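# Stand the bottle upright in the lower shelf compartment

## Task

Place the bottle standing on its base with the cap pointing up inside the shelving unit's lower compartment, so that all of its base rests on that compartment's floor behind the front lip. It must stay there without the robot holding it. Then open the gripper and move the arm away.

## Robot and tools

Robot: one six-joint arm ending in a two-finger parallel gripper. Joint ranges (rad), base to gripper: waist -6.283 to 6.283, shoulder -2.304 to 2.304, elbow -4.224 to 0.061, forearm roll -6.283 to 6.283, wrist pitch -2.164 to 2.164, wrist roll -6.283 to 6.283. Load limits (N m): waist 57, shoulder 57, elbow 47.5, forearm roll 25.6, wrist pitch 18, wrist roll 18; a carried object's weight adds to them. The elbow cannot fully straighten.

Frame: every pose is given in the scene frame. Its origin sits on the table surface right under the arm's base, +z is up, and +y points left when facing along +x. The base itself may be slightly tilted against the table. Gripper axes: the fingers extend along the gripper's +z and close along its y. end_effector_position is the spot between the pads when the fingers are shut, roughly 2 cm short of the tips; while closing, the tips advance about 10 mm further along gripper +z.

A row is 8 numbers: x, y, z (metres, absolute position in the scene frame), qw, qx, qy, qz (absolute orientation quaternion, w first), opening (-1 closed to +1 fully open, which is 0.084 m). Rows are always absolute targets, never offsets. Include the wanted quaternion in every row to hold an orientation; do not copy back the reported one, which may have drifted.

execute_actions(actions): a list of actions run one after another. Each action is a table of 1 to 15 rows; each row lasts one control step (1/30 s) and a short table repeats its final row until 15 steps are used. An empty list only returns the current state and images. An action is rejected if its target lies over 0.6 m from where the gripper was when the action began, measured along any gripper axis. If any action is malformed, or the first one fails that test against the last reported state, nothing in the call runs. On each step the command is limited to 70 mm and 16 degrees away from the measured pose, so distant targets take several actions; after an action ends the arm only continues up to the last limited pose, so keep sending the remainder. If position and orientation cannot both be met, position wins.

move(target, speed, blocking): target is one row as above, an absolute pose. The gripper follows a straight path toward it, turning the short way round. speed is the path's top speed in m/s, 0.002 to 0.5 (default 0.25); rotation is capped at twice that value in rad/s. Paths last 0.5 to 10 s; a longer one halts early, short of the target. The opening is applied at the start. The path ignores obstacles, the hand may lag, wander, or exceed speed (notably with the arm nearly extended), and faster contacts or targets set deeper past a contact press harder. It finishes when path, arm and fingers have settled, or 5 s after the path ends. The result adds a "move:" line with the ending (done, off_target, moving, held, fault), the limits that acted, and the distance to target. Ending held: a check stopped the final step. limits=paced: the sent pose was clipped. limits=held: a check stopped some steps, after which the arm can surge beyond speed. blocking=false returns after 0.5 s while motion continues; until a result shows it ended, rows and moves are rejected, so use wait (wait(0) to peek) or stop.

wait(seconds): 0 to 10; the arm keeps its last command, a running move carries on, and the wait returns early if that move finishes. stop(): brakes a running move; it needs space, more at high speed; fingers keep moving. zoom_image(camera, region): camera is cam_head_left, cam_head_right or cam_wrist (each 672x504); region is [x0, y0, x1, y1] in pixels from the top-left, at most 504 by 504. finished_scene(scene): pass the current scene's number to end it permanently; it reports success. A reply without any tool call ends everything.

Results: a state line with the gripper pose and linear/angular velocities (m/s, rad/s); the printed position can be off, more so at long reach. "Hand target" is the pose the controller is currently driving to. "pose unreachable" means the clearance check (which treats any mount block or post as arm) altered or blocked the command. grip_measured is the finger opening on the command scale. Action calls list end_effector_position at some steps, with HELD where a row was partly held back. MOTOR HOT appears from 65 °C; at 80 °C an OVER-TEMPERATURE FAULT brakes the arm until it cools. Holding loads heats motors, even while you are reasoning, since the simulation keeps running and holds your last command.

Gripping: to hold, keep commanding an opening well under grip_measured; the larger the gap, the harder the squeeze (about 24 N per pad on items up to about 6 cm wide). Closing fast can squeeze harder and even spring the fingers. Sending grip_measured back still presses lightly on narrow items; wide ones may slip. Occasionally the held item gets a brief pull, so grip firmly.

Avoid: a torque fault (contact load reaching a joint limit) backs that joint off, freezes 10 s and drops the rest of the call. Anything pushed or dropped off the table fails the task. Drops, slips, slams, hard hits and strong pushes are penalised. Release the bottle only when it stands stably on its own, then withdraw clear of the shelf.

Each tool is called after ">>>" as name(argument=value, ...), one argument or row to a line, values as JSON.

## Session

>>> execute_actions(
  actions=[],
)

Scene clock: 0.00 s.
end_effector_position=(+1.1310, +0.2142, +0.1765) grip_measured=+1.00 end_effector_quat_wxyz=(-0.188, +0.749, +0.134, +0.621) end_effector_velocity=(+0.000, +0.001, +0.000) end_effector_angular_velocity=(+0.001, -0.001, +0.001)
Joint positions: [-0.14  -1.295 -2.404  2.722 -1.075 -2.171  0.084]
Joint velocities: [ 0.     0.    -0.     0.    -0.001  0.     0.   ]
Hand target: +1.131, +0.214, +0.176; -0.188, +0.749, +0.134, +0.621

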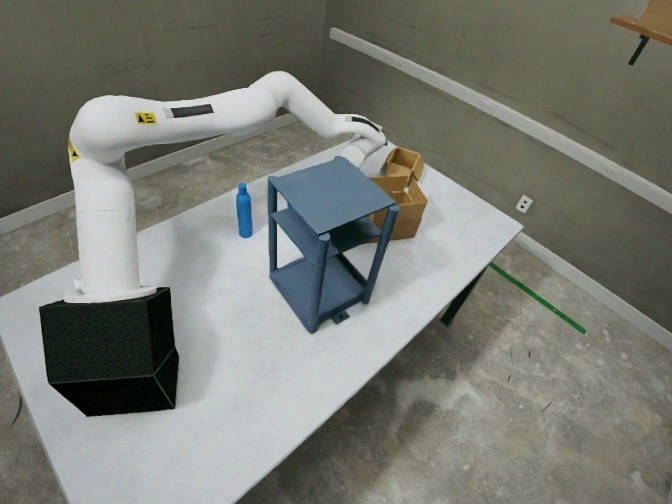

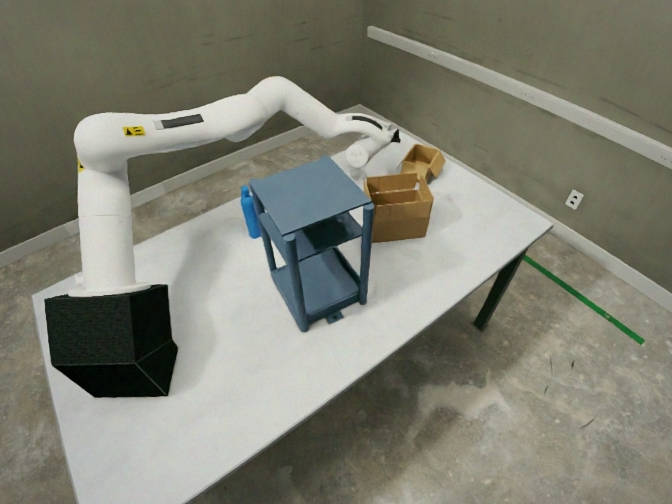

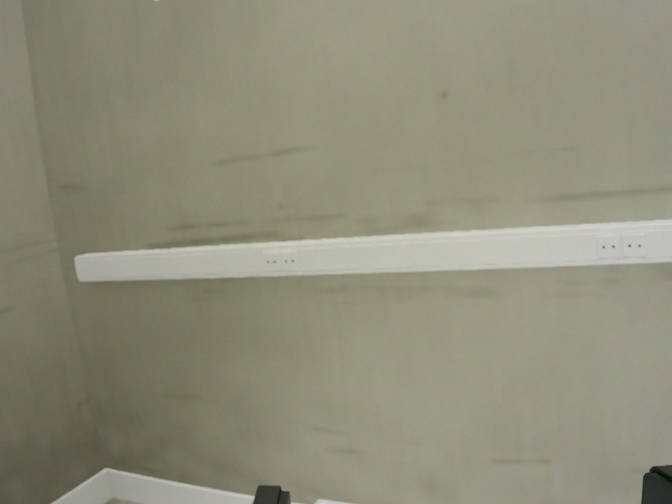

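>>> move(
  target=[0.95,0.3,0.55,-0.188,0.749,0.134,0.621,1],
)

>>> move(
  target=[0.5,0.2,0.7,0,1,0,0,1],
)

Scene clock: 5.93 s.
end_effector_position=(+0.9503, +0.2987, +0.5497) grip_measured=+1.00 end_effector_quat_wxyz=(-0.188, +0.749, +0.134, +0.621) end_effector_velocity=(-0.001, +0.002, +0.004) end_effector_angular_velocity=(-0.002, -0.004, +0.003)
Joint positions: [-0.417 -0.213 -1.24   2.516 -1.266 -1.986  0.084]
Joint velocities: [-0.002  0.005 -0.    -0.001 -0.001  0.001 -0.   ]
Hand target: +0.950, +0.299, +0.550; -0.188, +0.749, +0.134, +0.621
Off the commanded pose: 0.001 m, 0 deg.
move: done

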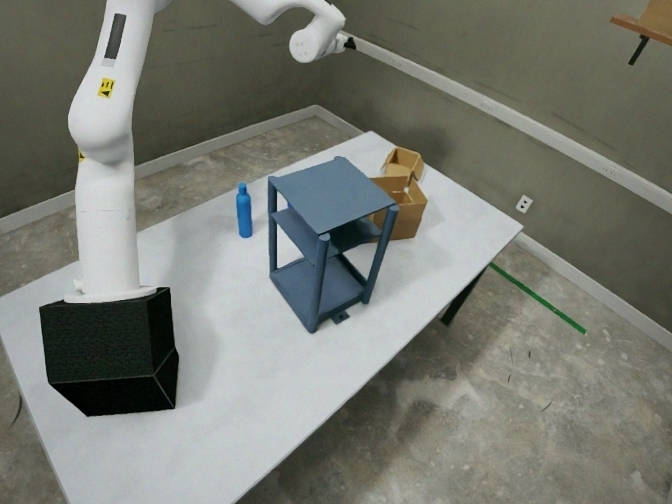

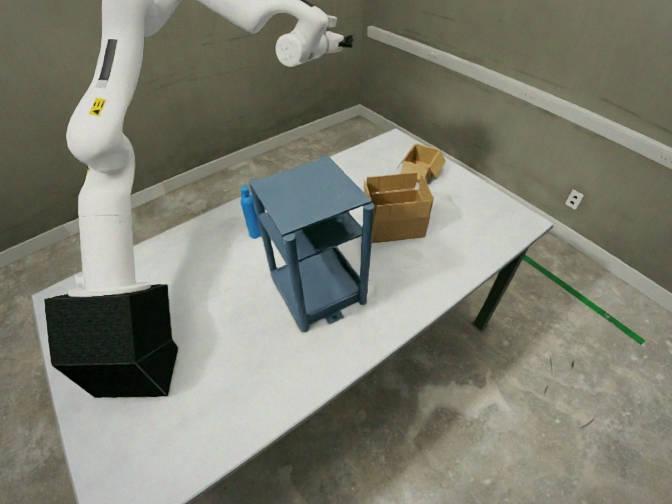

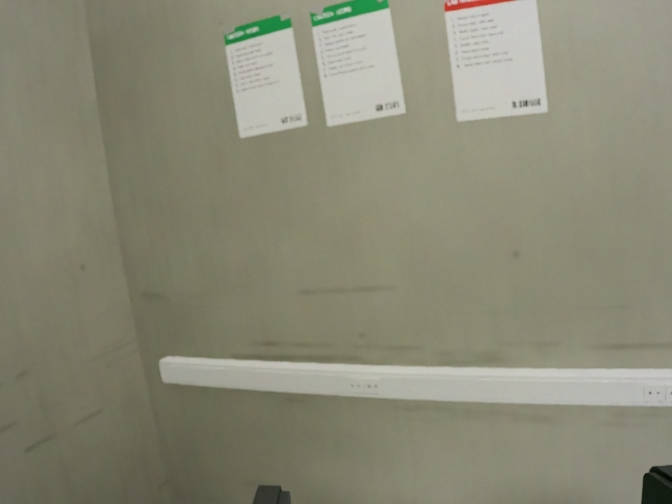

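Scene clock: 9.27 s.
end_effector_position=(+0.5007, +0.1987, +0.7007) grip_measured=+1.00 end_effector_quat_wxyz=(+0.001, +1.000, -0.001, +0.001) end_effector_velocity=(-0.001, -0.000, +0.001) end_effector_angular_velocity=(-0.002, +0.002, -0.000)
Joint positions: [-1.271  0.212 -1.174  0.67  -1.829 -1.143  0.084]
Joint velocities: [-0.002  0.001 -0.    -0.003 -0.001 -0.002  0.   ]
Hand target: +0.501, +0.199, +0.701; +0.001, +1.000, -0.001, +0.001
Off the commanded pose: 0.002 m, 0 deg.
move: done

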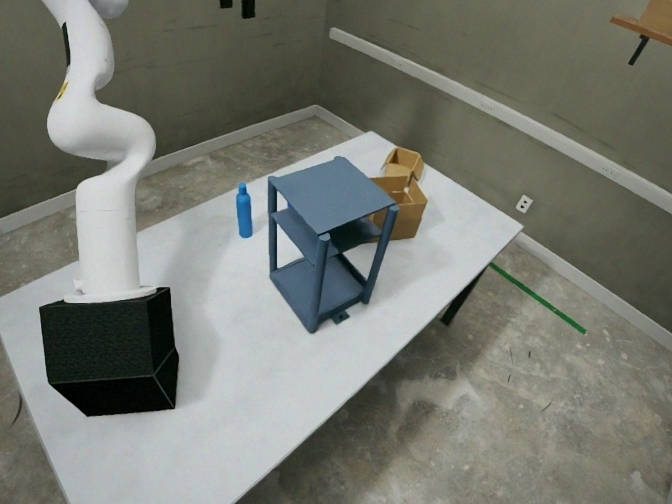

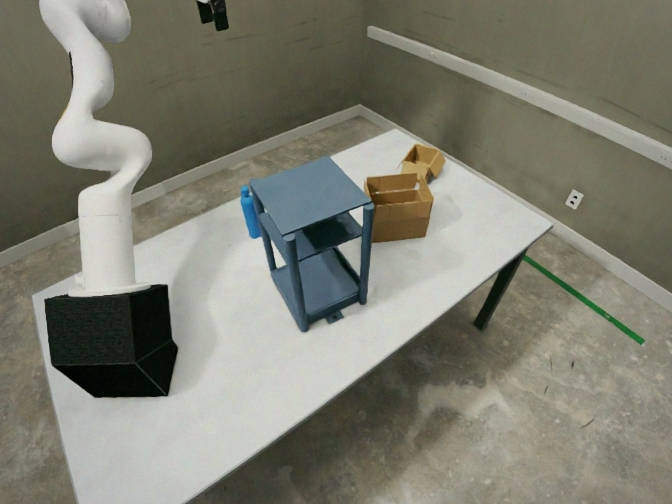

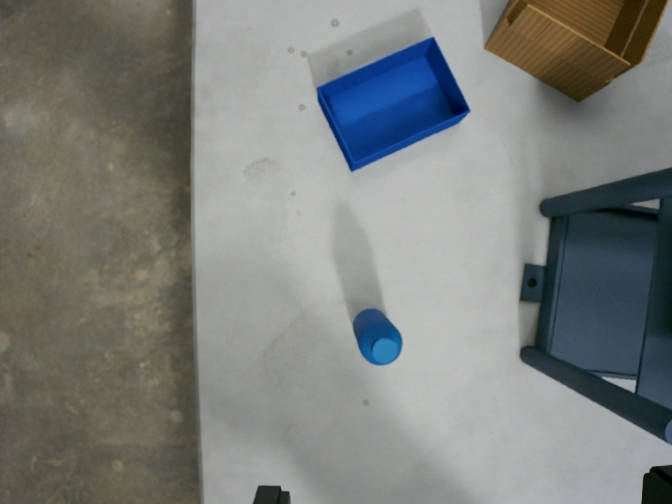

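>>> move(
  target=[0.45,0.08,0.7,0,1,0,0,1],
)

Scene clock: 12.63 s.
end_effector_position=(+0.4504, +0.0803, +0.7001) grip_measured=+1.00 end_effector_quat_wxyz=(+0.000, +1.000, +0.000, -0.000) end_effector_velocity=(-0.001, -0.002, -0.001) end_effector_angular_velocity=(-0.000, -0.000, -0.002)
Joint positions: [-1.407  0.034 -1.131  0.578 -1.729 -1.385  0.084]
Joint velocities: [-0.001 -0.003  0.002 -0.001  0.003 -0.001  0.   ]
Hand target: +0.450, +0.080, +0.700; -0.000, +1.000, +0.000, -0.000
Off the commanded pose: 0.001 m, 0 deg.
move: done

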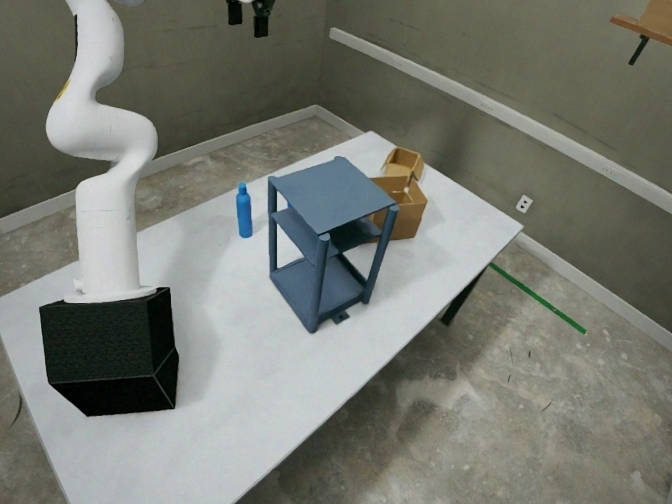

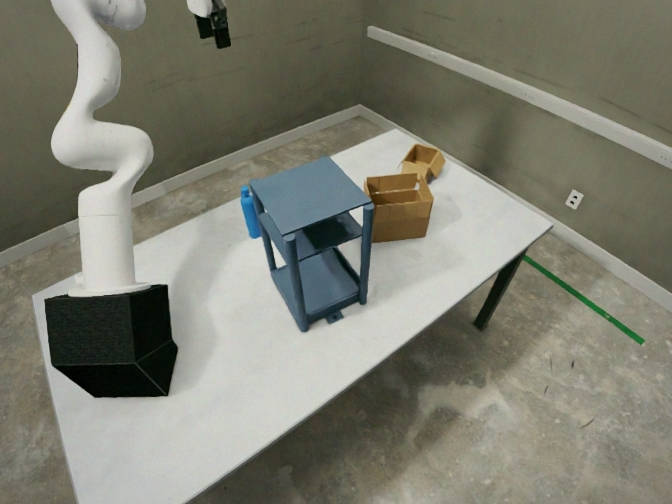

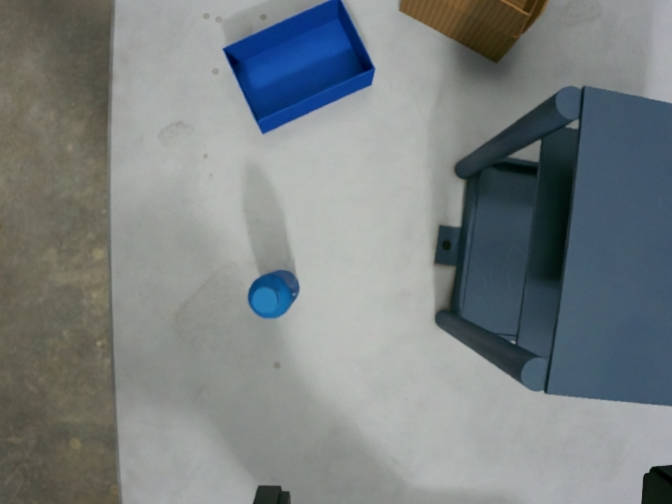

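>>> move(
  target=[0.48,0.32,0.4,0.406,0.579,-0.579,0.406,1],
)

>>> move(
  target=[0.48,0.3,0.12,0.406,0.579,-0.579,0.406,1],
)

Scene clock: 23.03 s.
end_effector_position=(+0.4793, +0.3204, +0.4006) grip_measured=+1.00 end_effector_quat_wxyz=(+0.403, +0.580, -0.579, +0.407) end_effector_velocity=(+0.000, +0.000, -0.001) end_effector_angular_velocity=(-0.004, -0.001, -0.003)
Joint positions: [ 0.608  0.292 -0.842 -0.643 -1.361  2.753  0.084]
Joint velocities: [ 0.001 -0.005 -0.003  0.001 -0.003  0.004  0.   ]
Hand target: +0.479, +0.320, +0.400; +0.403, +0.580, -0.579, +0.407
Off the commanded pose: 0.001 m, 0 deg.
move: done; limits=paced

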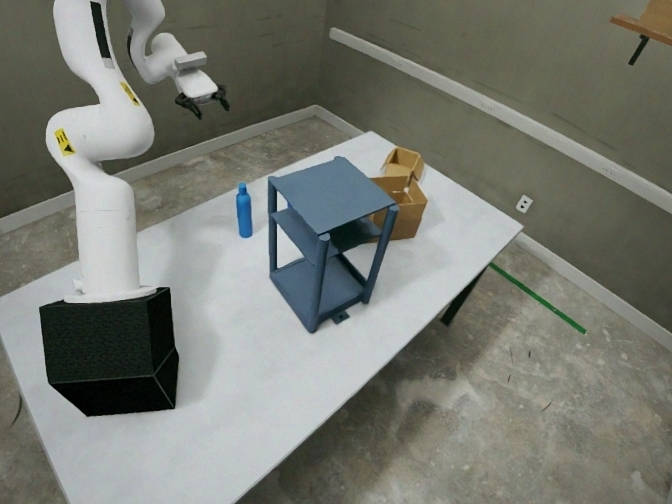

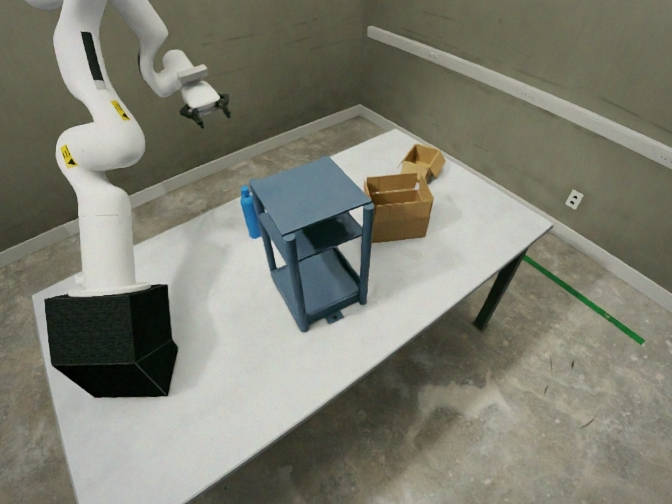

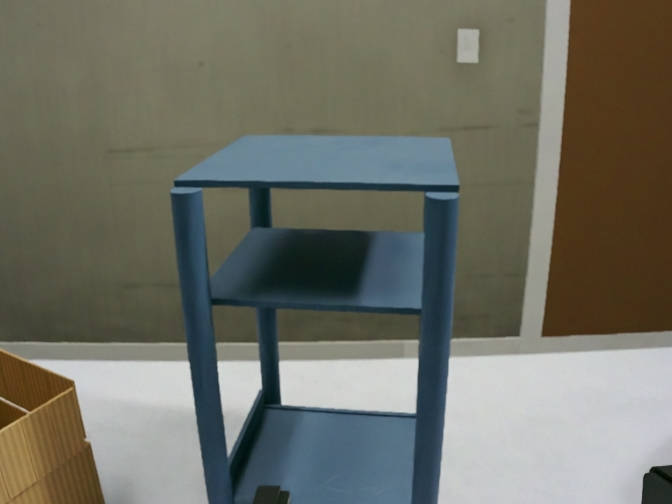

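Scene clock: 24.63 s.
end_effector_position=(+0.4796, +0.3007, +0.1203) grip_measured=+1.00 end_effector_quat_wxyz=(+0.406, +0.579, -0.579, +0.406) end_effector_velocity=(-0.001, -0.001, -0.002) end_effector_angular_velocity=(-0.003, +0.004, +0.001)
Joint positions: [ 0.684 -0.376 -1.047 -0.724 -1.04   3.112  0.084]
Joint velocities: [ 0.001 -0.006 -0.001 -0.001 -0.     0.    -0.   ]
Hand target: +0.479, +0.301, +0.120; +0.406, +0.579, -0.579, +0.406
Off the commanded pose: 0.001 m, 0 deg.
move: done

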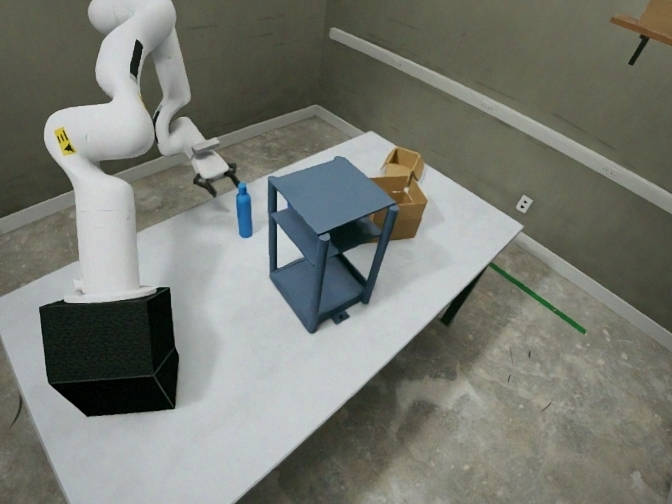

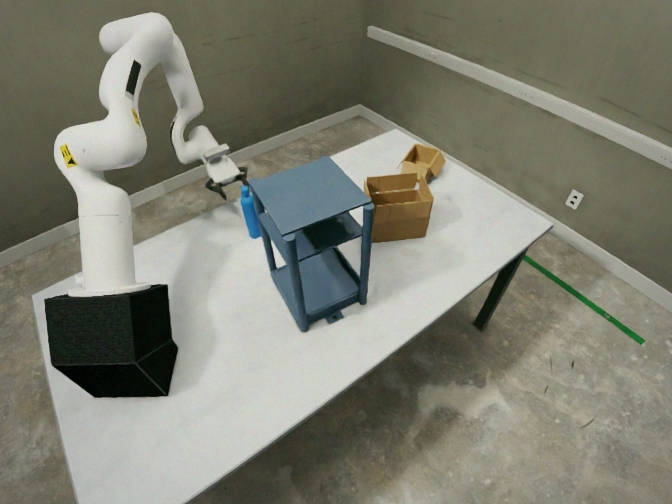

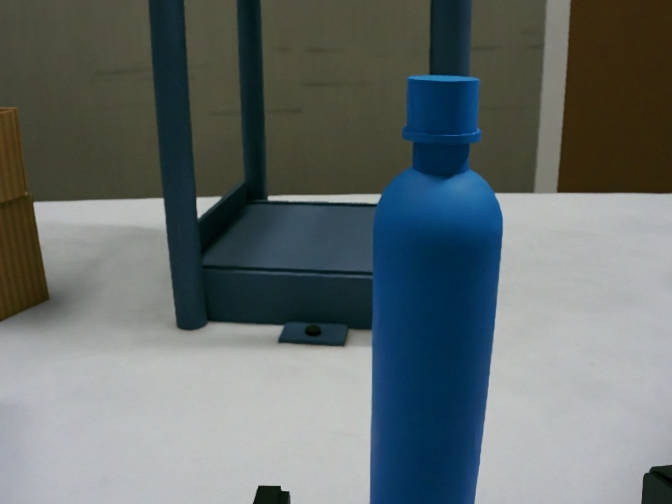

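>>> move(
  target=[0.471,0.175,0.1,0.406,0.579,-0.579,0.406,1],
  speed=0.12,
)

Scene clock: 28.37 s.
end_effector_position=(+0.4712, +0.1754, +0.0998) grip_measured=+1.00 end_effector_quat_wxyz=(+0.406, +0.579, -0.579, +0.406) end_effector_velocity=(-0.000, -0.001, -0.000) end_effector_angular_velocity=(-0.002, +0.000, +0.001)
Joint positions: [ 0.531 -0.443 -0.88  -0.944 -0.824  3.259  0.084]
Joint velocities: [-0.001 -0.002  0.001 -0.003 -0.     0.003  0.   ]
Hand target: +0.471, +0.175, +0.100; +0.406, +0.579, -0.579, +0.406
Off the commanded pose: 0.000 m, 0 deg.
move: done

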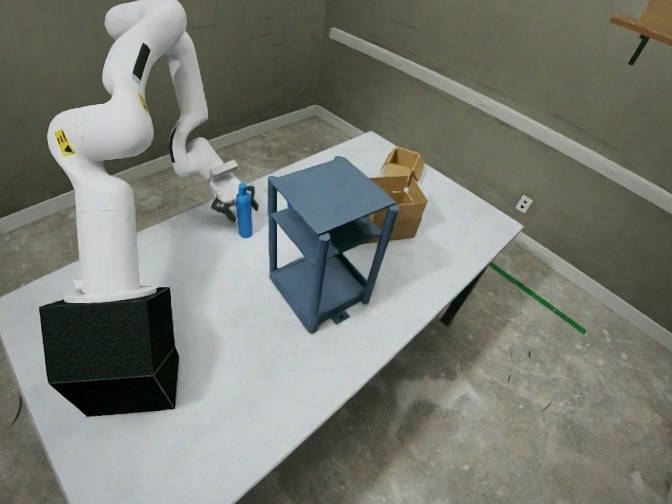

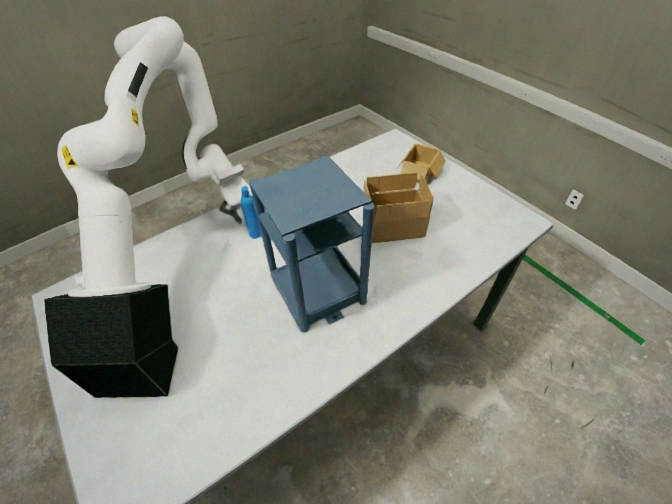

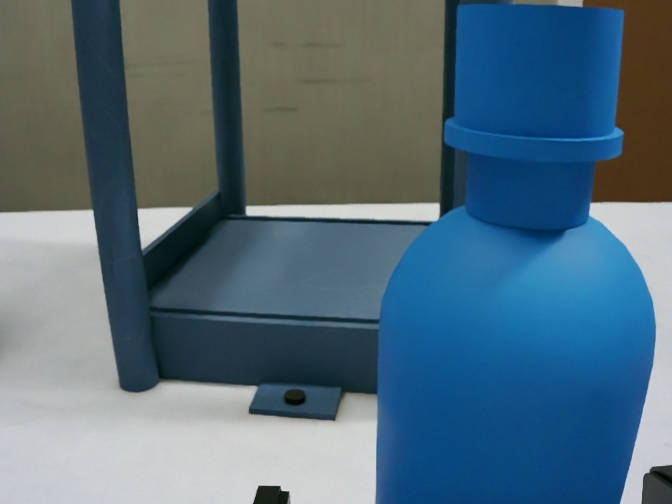

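>>> move(
  target=[0.468,0.168,0.1,0.406,0.579,-0.579,0.406,1],
)

>>> move(
  target=[0.468,0.168,0.1,0.406,0.579,-0.579,0.406,-0.6],
)

>>> move(
  target=[0.475,0.16,0.15,0.406,0.579,-0.579,0.406,-0.6],
  speed=0.1,
)

>>> move(
  target=[0.53,-0.01,0.162,0.43,0.543,-0.613,0.38,-0.6],
  speed=0.15,
)

>>> zoom_image(
  camera="cam_head_left",
  region=[200,130,420,340],
)

Scene clock: 32.03 s.
end_effector_position=(+0.4680, +0.1680, +0.1000) grip_measured=+1.00 end_effector_quat_wxyz=(+0.406, +0.579, -0.579, +0.406) end_effector_velocity=(+0.000, -0.001, -0.001) end_effector_angular_velocity=(+0.003, -0.001, -0.001)
Joint positions: [ 0.524 -0.445 -0.866 -0.961 -0.813  3.276  0.084]
Joint velocities: [-0.002 -0.001 -0.    -0.001  0.004  0.001  0.   ]
Hand target: +0.468, +0.168, +0.100; +0.406, +0.579, -0.579, +0.406
Off the commanded pose: 0.000 m, 0 deg.
move: done

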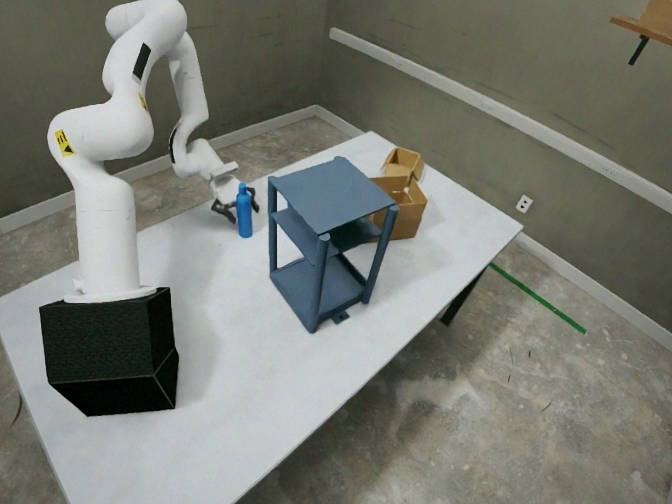

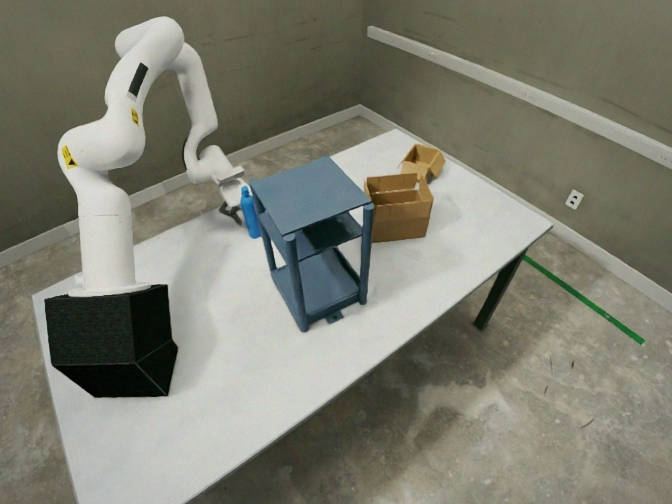

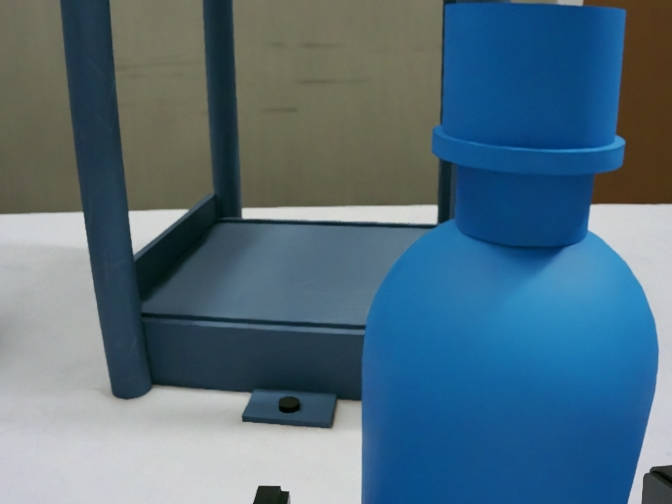

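Scene clock: 32.73 s.
end_effector_position=(+0.4680, +0.1680, +0.1000) grip_measured=+0.08 end_effector_quat_wxyz=(+0.406, +0.579, -0.579, +0.406) end_effector_velocity=(-0.000, -0.000, +0.000) end_effector_angular_velocity=(-0.001, +0.000, -0.000)
Joint positions: [ 0.524 -0.445 -0.865 -0.962 -0.813  3.276  0.048]
Joint velocities: [-0. -0.  0. -0. -0.  0. -0.]
Hand target: +0.468, +0.168, +0.100; +0.406, +0.579, -0.579, +0.406
Off the commanded pose: 0.000 m, 0 deg.
move: done

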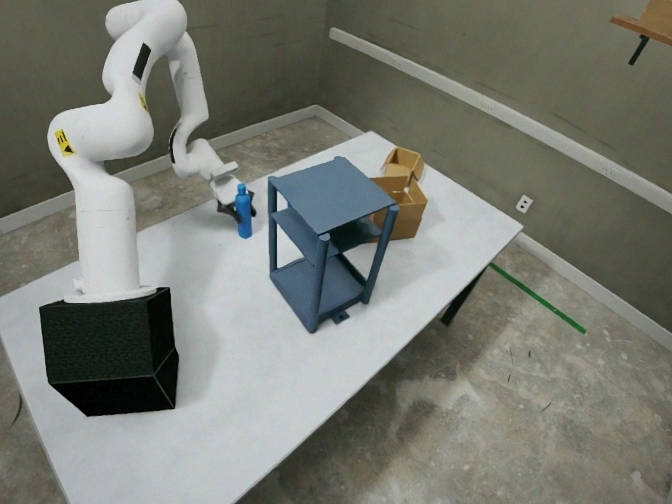

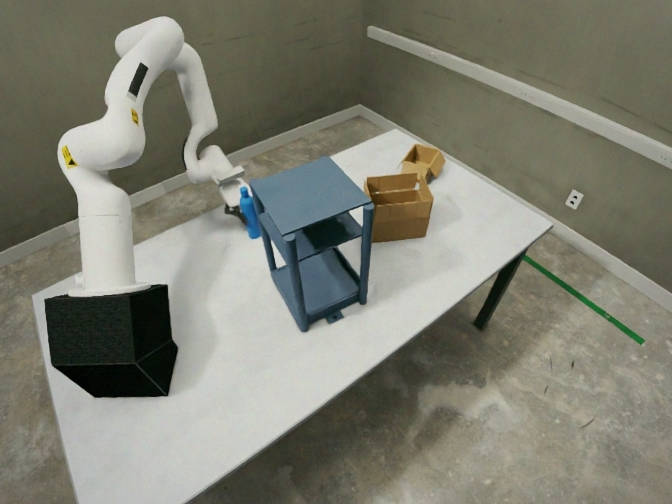

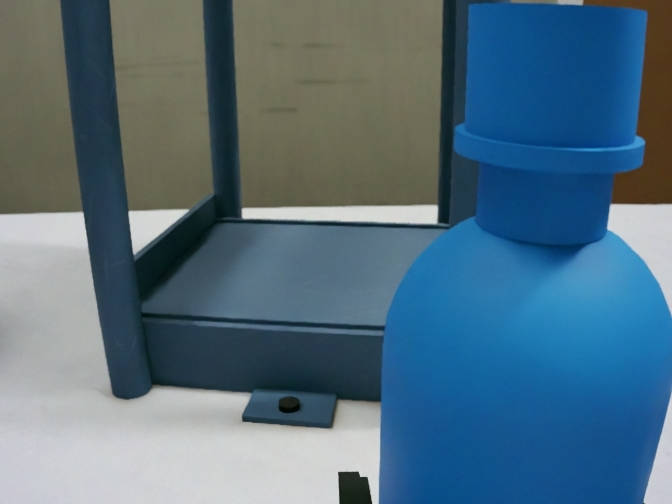

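Scene clock: 33.60 s.
end_effector_position=(+0.4750, +0.1599, +0.1498) grip_measured=+0.08 end_effector_quat_wxyz=(+0.406, +0.579, -0.579, +0.406) end_effector_velocity=(-0.001, -0.000, +0.001) end_effector_angular_velocity=(-0.000, +0.002, +0.000)
Joint positions: [ 0.473 -0.319 -0.785 -0.961 -0.821  3.208  0.048]
Joint velocities: [ 0.     0.001  0.002  0.     0.    -0.002 -0.   ]
Hand target: +0.475, +0.160, +0.150; +0.406, +0.579, -0.579, +0.406
Off the commanded pose: 0.000 m, 0 deg.
move: done

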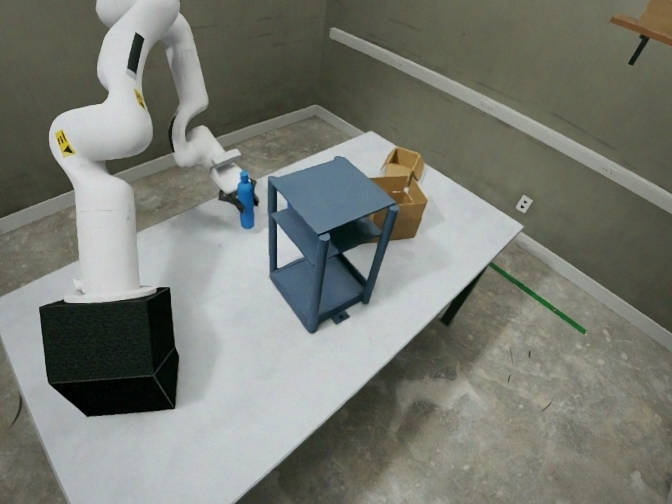

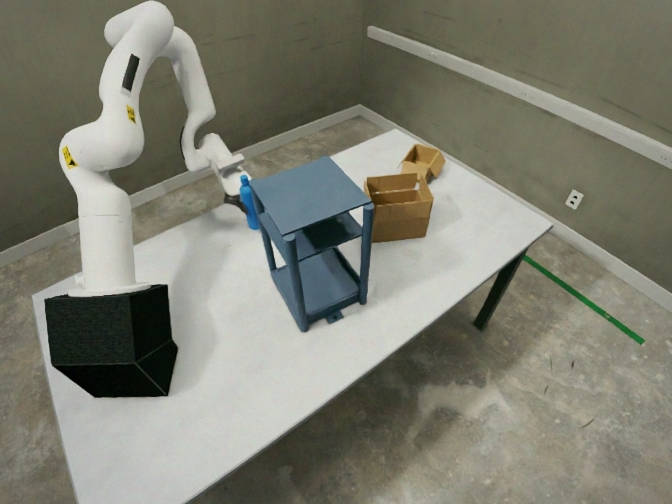

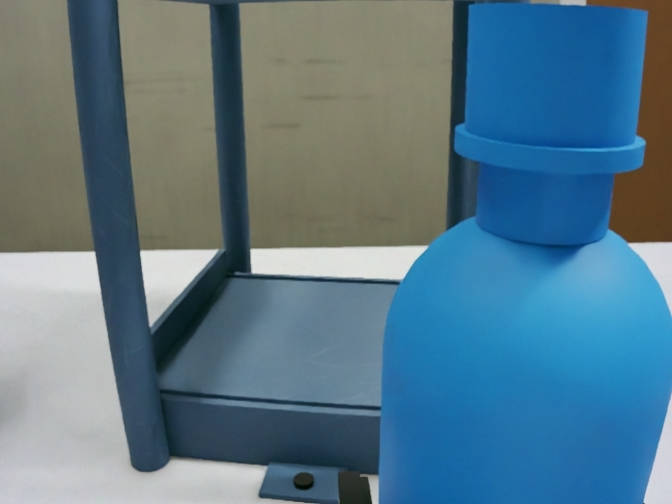

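Scene clock: 35.20 s.
end_effector_position=(+0.5304, -0.0095, +0.1616) grip_measured=+0.08 end_effector_quat_wxyz=(-0.430, -0.543, +0.613, -0.380) end_effector_velocity=(+0.000, -0.001, -0.000) end_effector_angular_velocity=(-0.000, +0.000, -0.001)
Joint positions: [ 0.086 -0.503 -0.865 -1.157 -0.631  3.138  0.048]
Joint velocities: [-0.002 -0.002 -0.001 -0.001  0.001 -0.     0.   ]
Hand target: +0.530, -0.010, +0.162; -0.430, -0.543, +0.613, -0.380
Off the commanded pose: 0.001 m, 0 deg.
move: done

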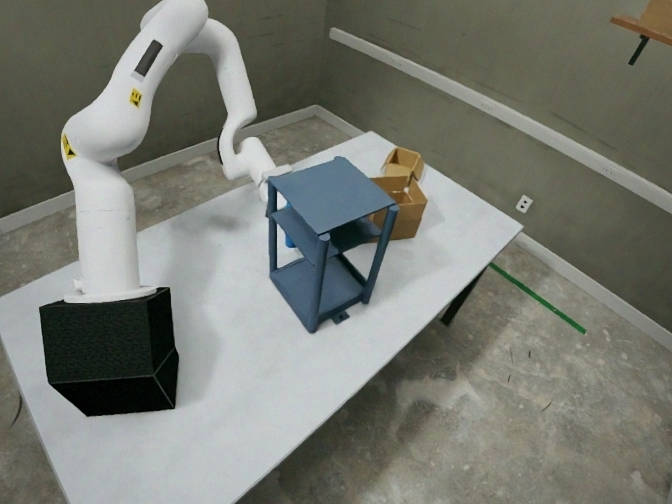

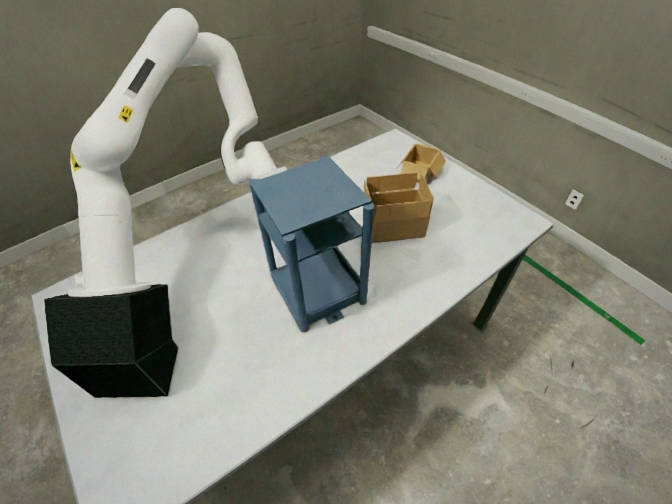

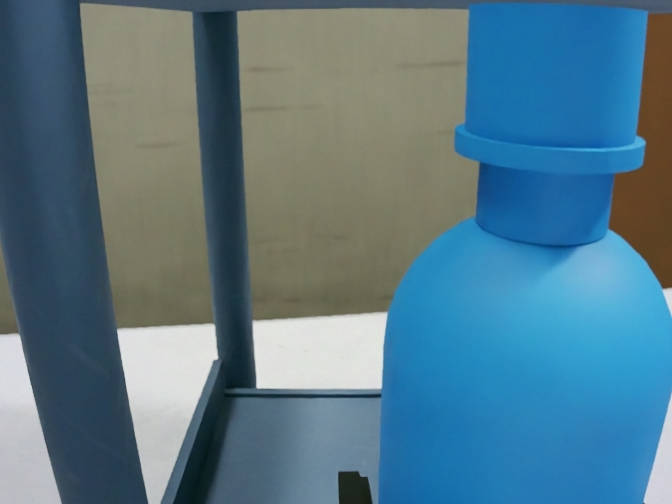

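Region (200, 130, 420, 340) of cam_head_left's 672x504 image, scaled by 2.291, with more detail than that image has; it fills the top 481 rows of this view, and the rest is white.

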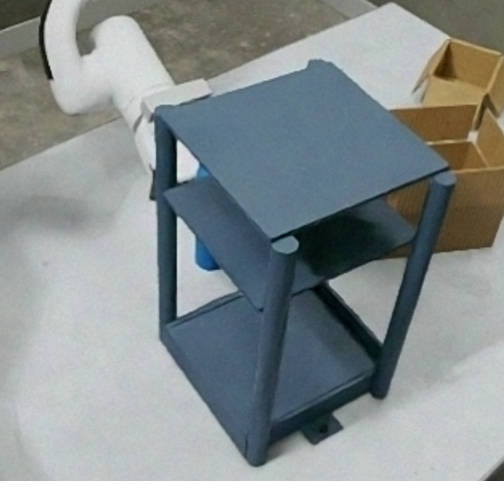

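>>> move(
  target=[0.517,-0.12,0.156,0.43,0.543,-0.613,0.38,-0.6],
  speed=0.06,
)

>>> move(
  target=[0.517,-0.12,0.146,0.43,0.543,-0.613,0.38,-0.6],
  speed=0.02,
)

>>> zoom_image(
  camera="cam_head_left",
  region=[200,130,420,340],
)

Scene clock: 40.23 s.
end_effector_position=(+0.5172, -0.1198, +0.1558) grip_measured=+0.08 end_effector_quat_wxyz=(-0.430, -0.543, +0.613, -0.380) end_effector_velocity=(-0.000, -0.000, +0.000) end_effector_angular_velocity=(-0.000, +0.000, +0.000)
Joint positions: [-0.086 -0.666 -0.877 -1.525 -0.548  3.38   0.048]
Joint velocities: [-0.    -0.     0.001 -0.003 -0.     0.002  0.   ]
Hand target: +0.517, -0.120, +0.156; -0.430, -0.543, +0.613, -0.380
Off the commanded pose: 0.000 m, 0 deg.
move: done

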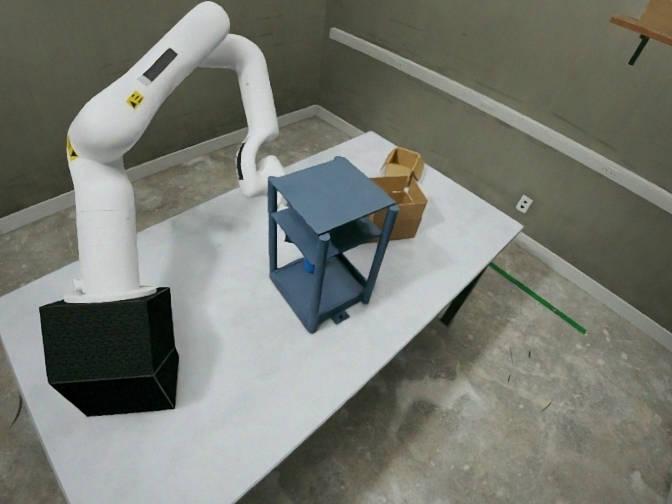

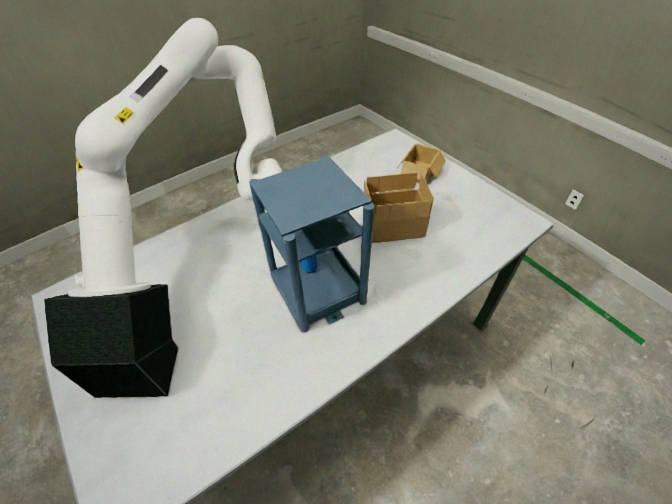

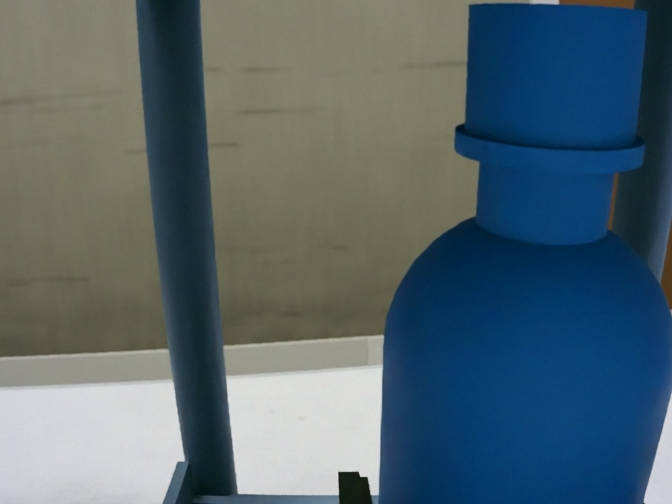

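Scene clock: 41.00 s.
end_effector_position=(+0.5170, -0.1200, +0.1461) grip_measured=+0.08 end_effector_quat_wxyz=(-0.430, -0.543, +0.613, -0.380) end_effector_velocity=(-0.000, -0.000, -0.000) end_effector_angular_velocity=(-0.001, +0.000, -0.000)
Joint positions: [-0.074 -0.687 -0.891 -1.526 -0.551  3.395  0.048]
Joint velocities: [ 0.    -0.002 -0.001 -0.001 -0.001  0.001  0.   ]
Hand target: +0.517, -0.120, +0.146; -0.430, -0.543, +0.613, -0.380
Off the commanded pose: 0.000 m, 0 deg.
move: done

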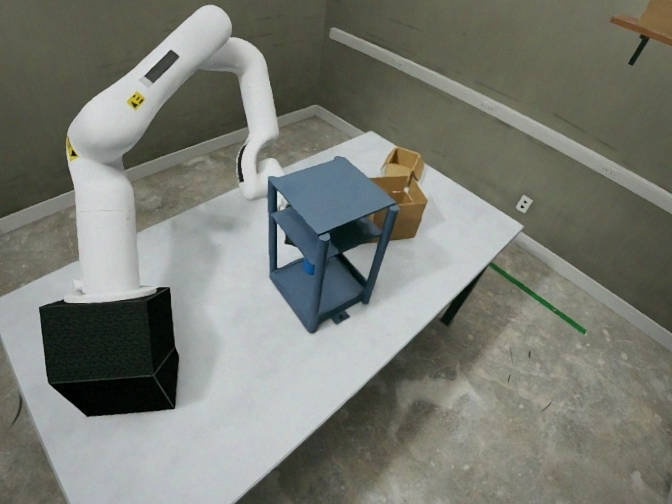

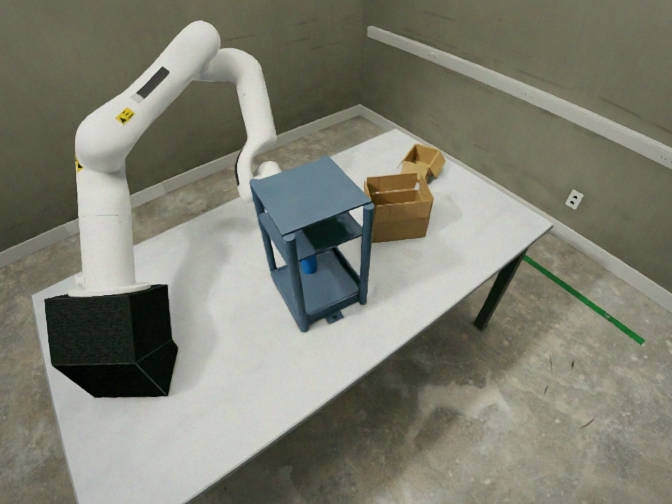

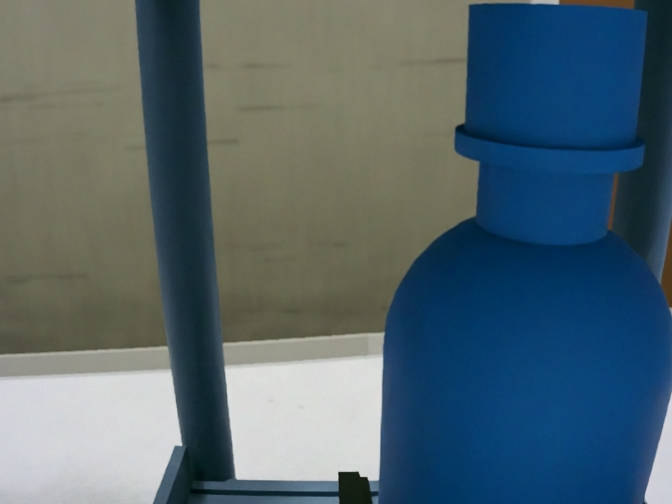

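Region (200, 130, 420, 340) of cam_head_left's 672x504 image, scaled by 2.291, with more detail than that image has; it fills the top 481 rows of this view, and the rest is white.

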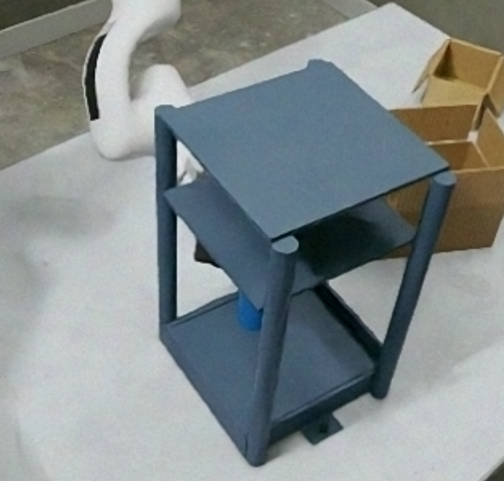

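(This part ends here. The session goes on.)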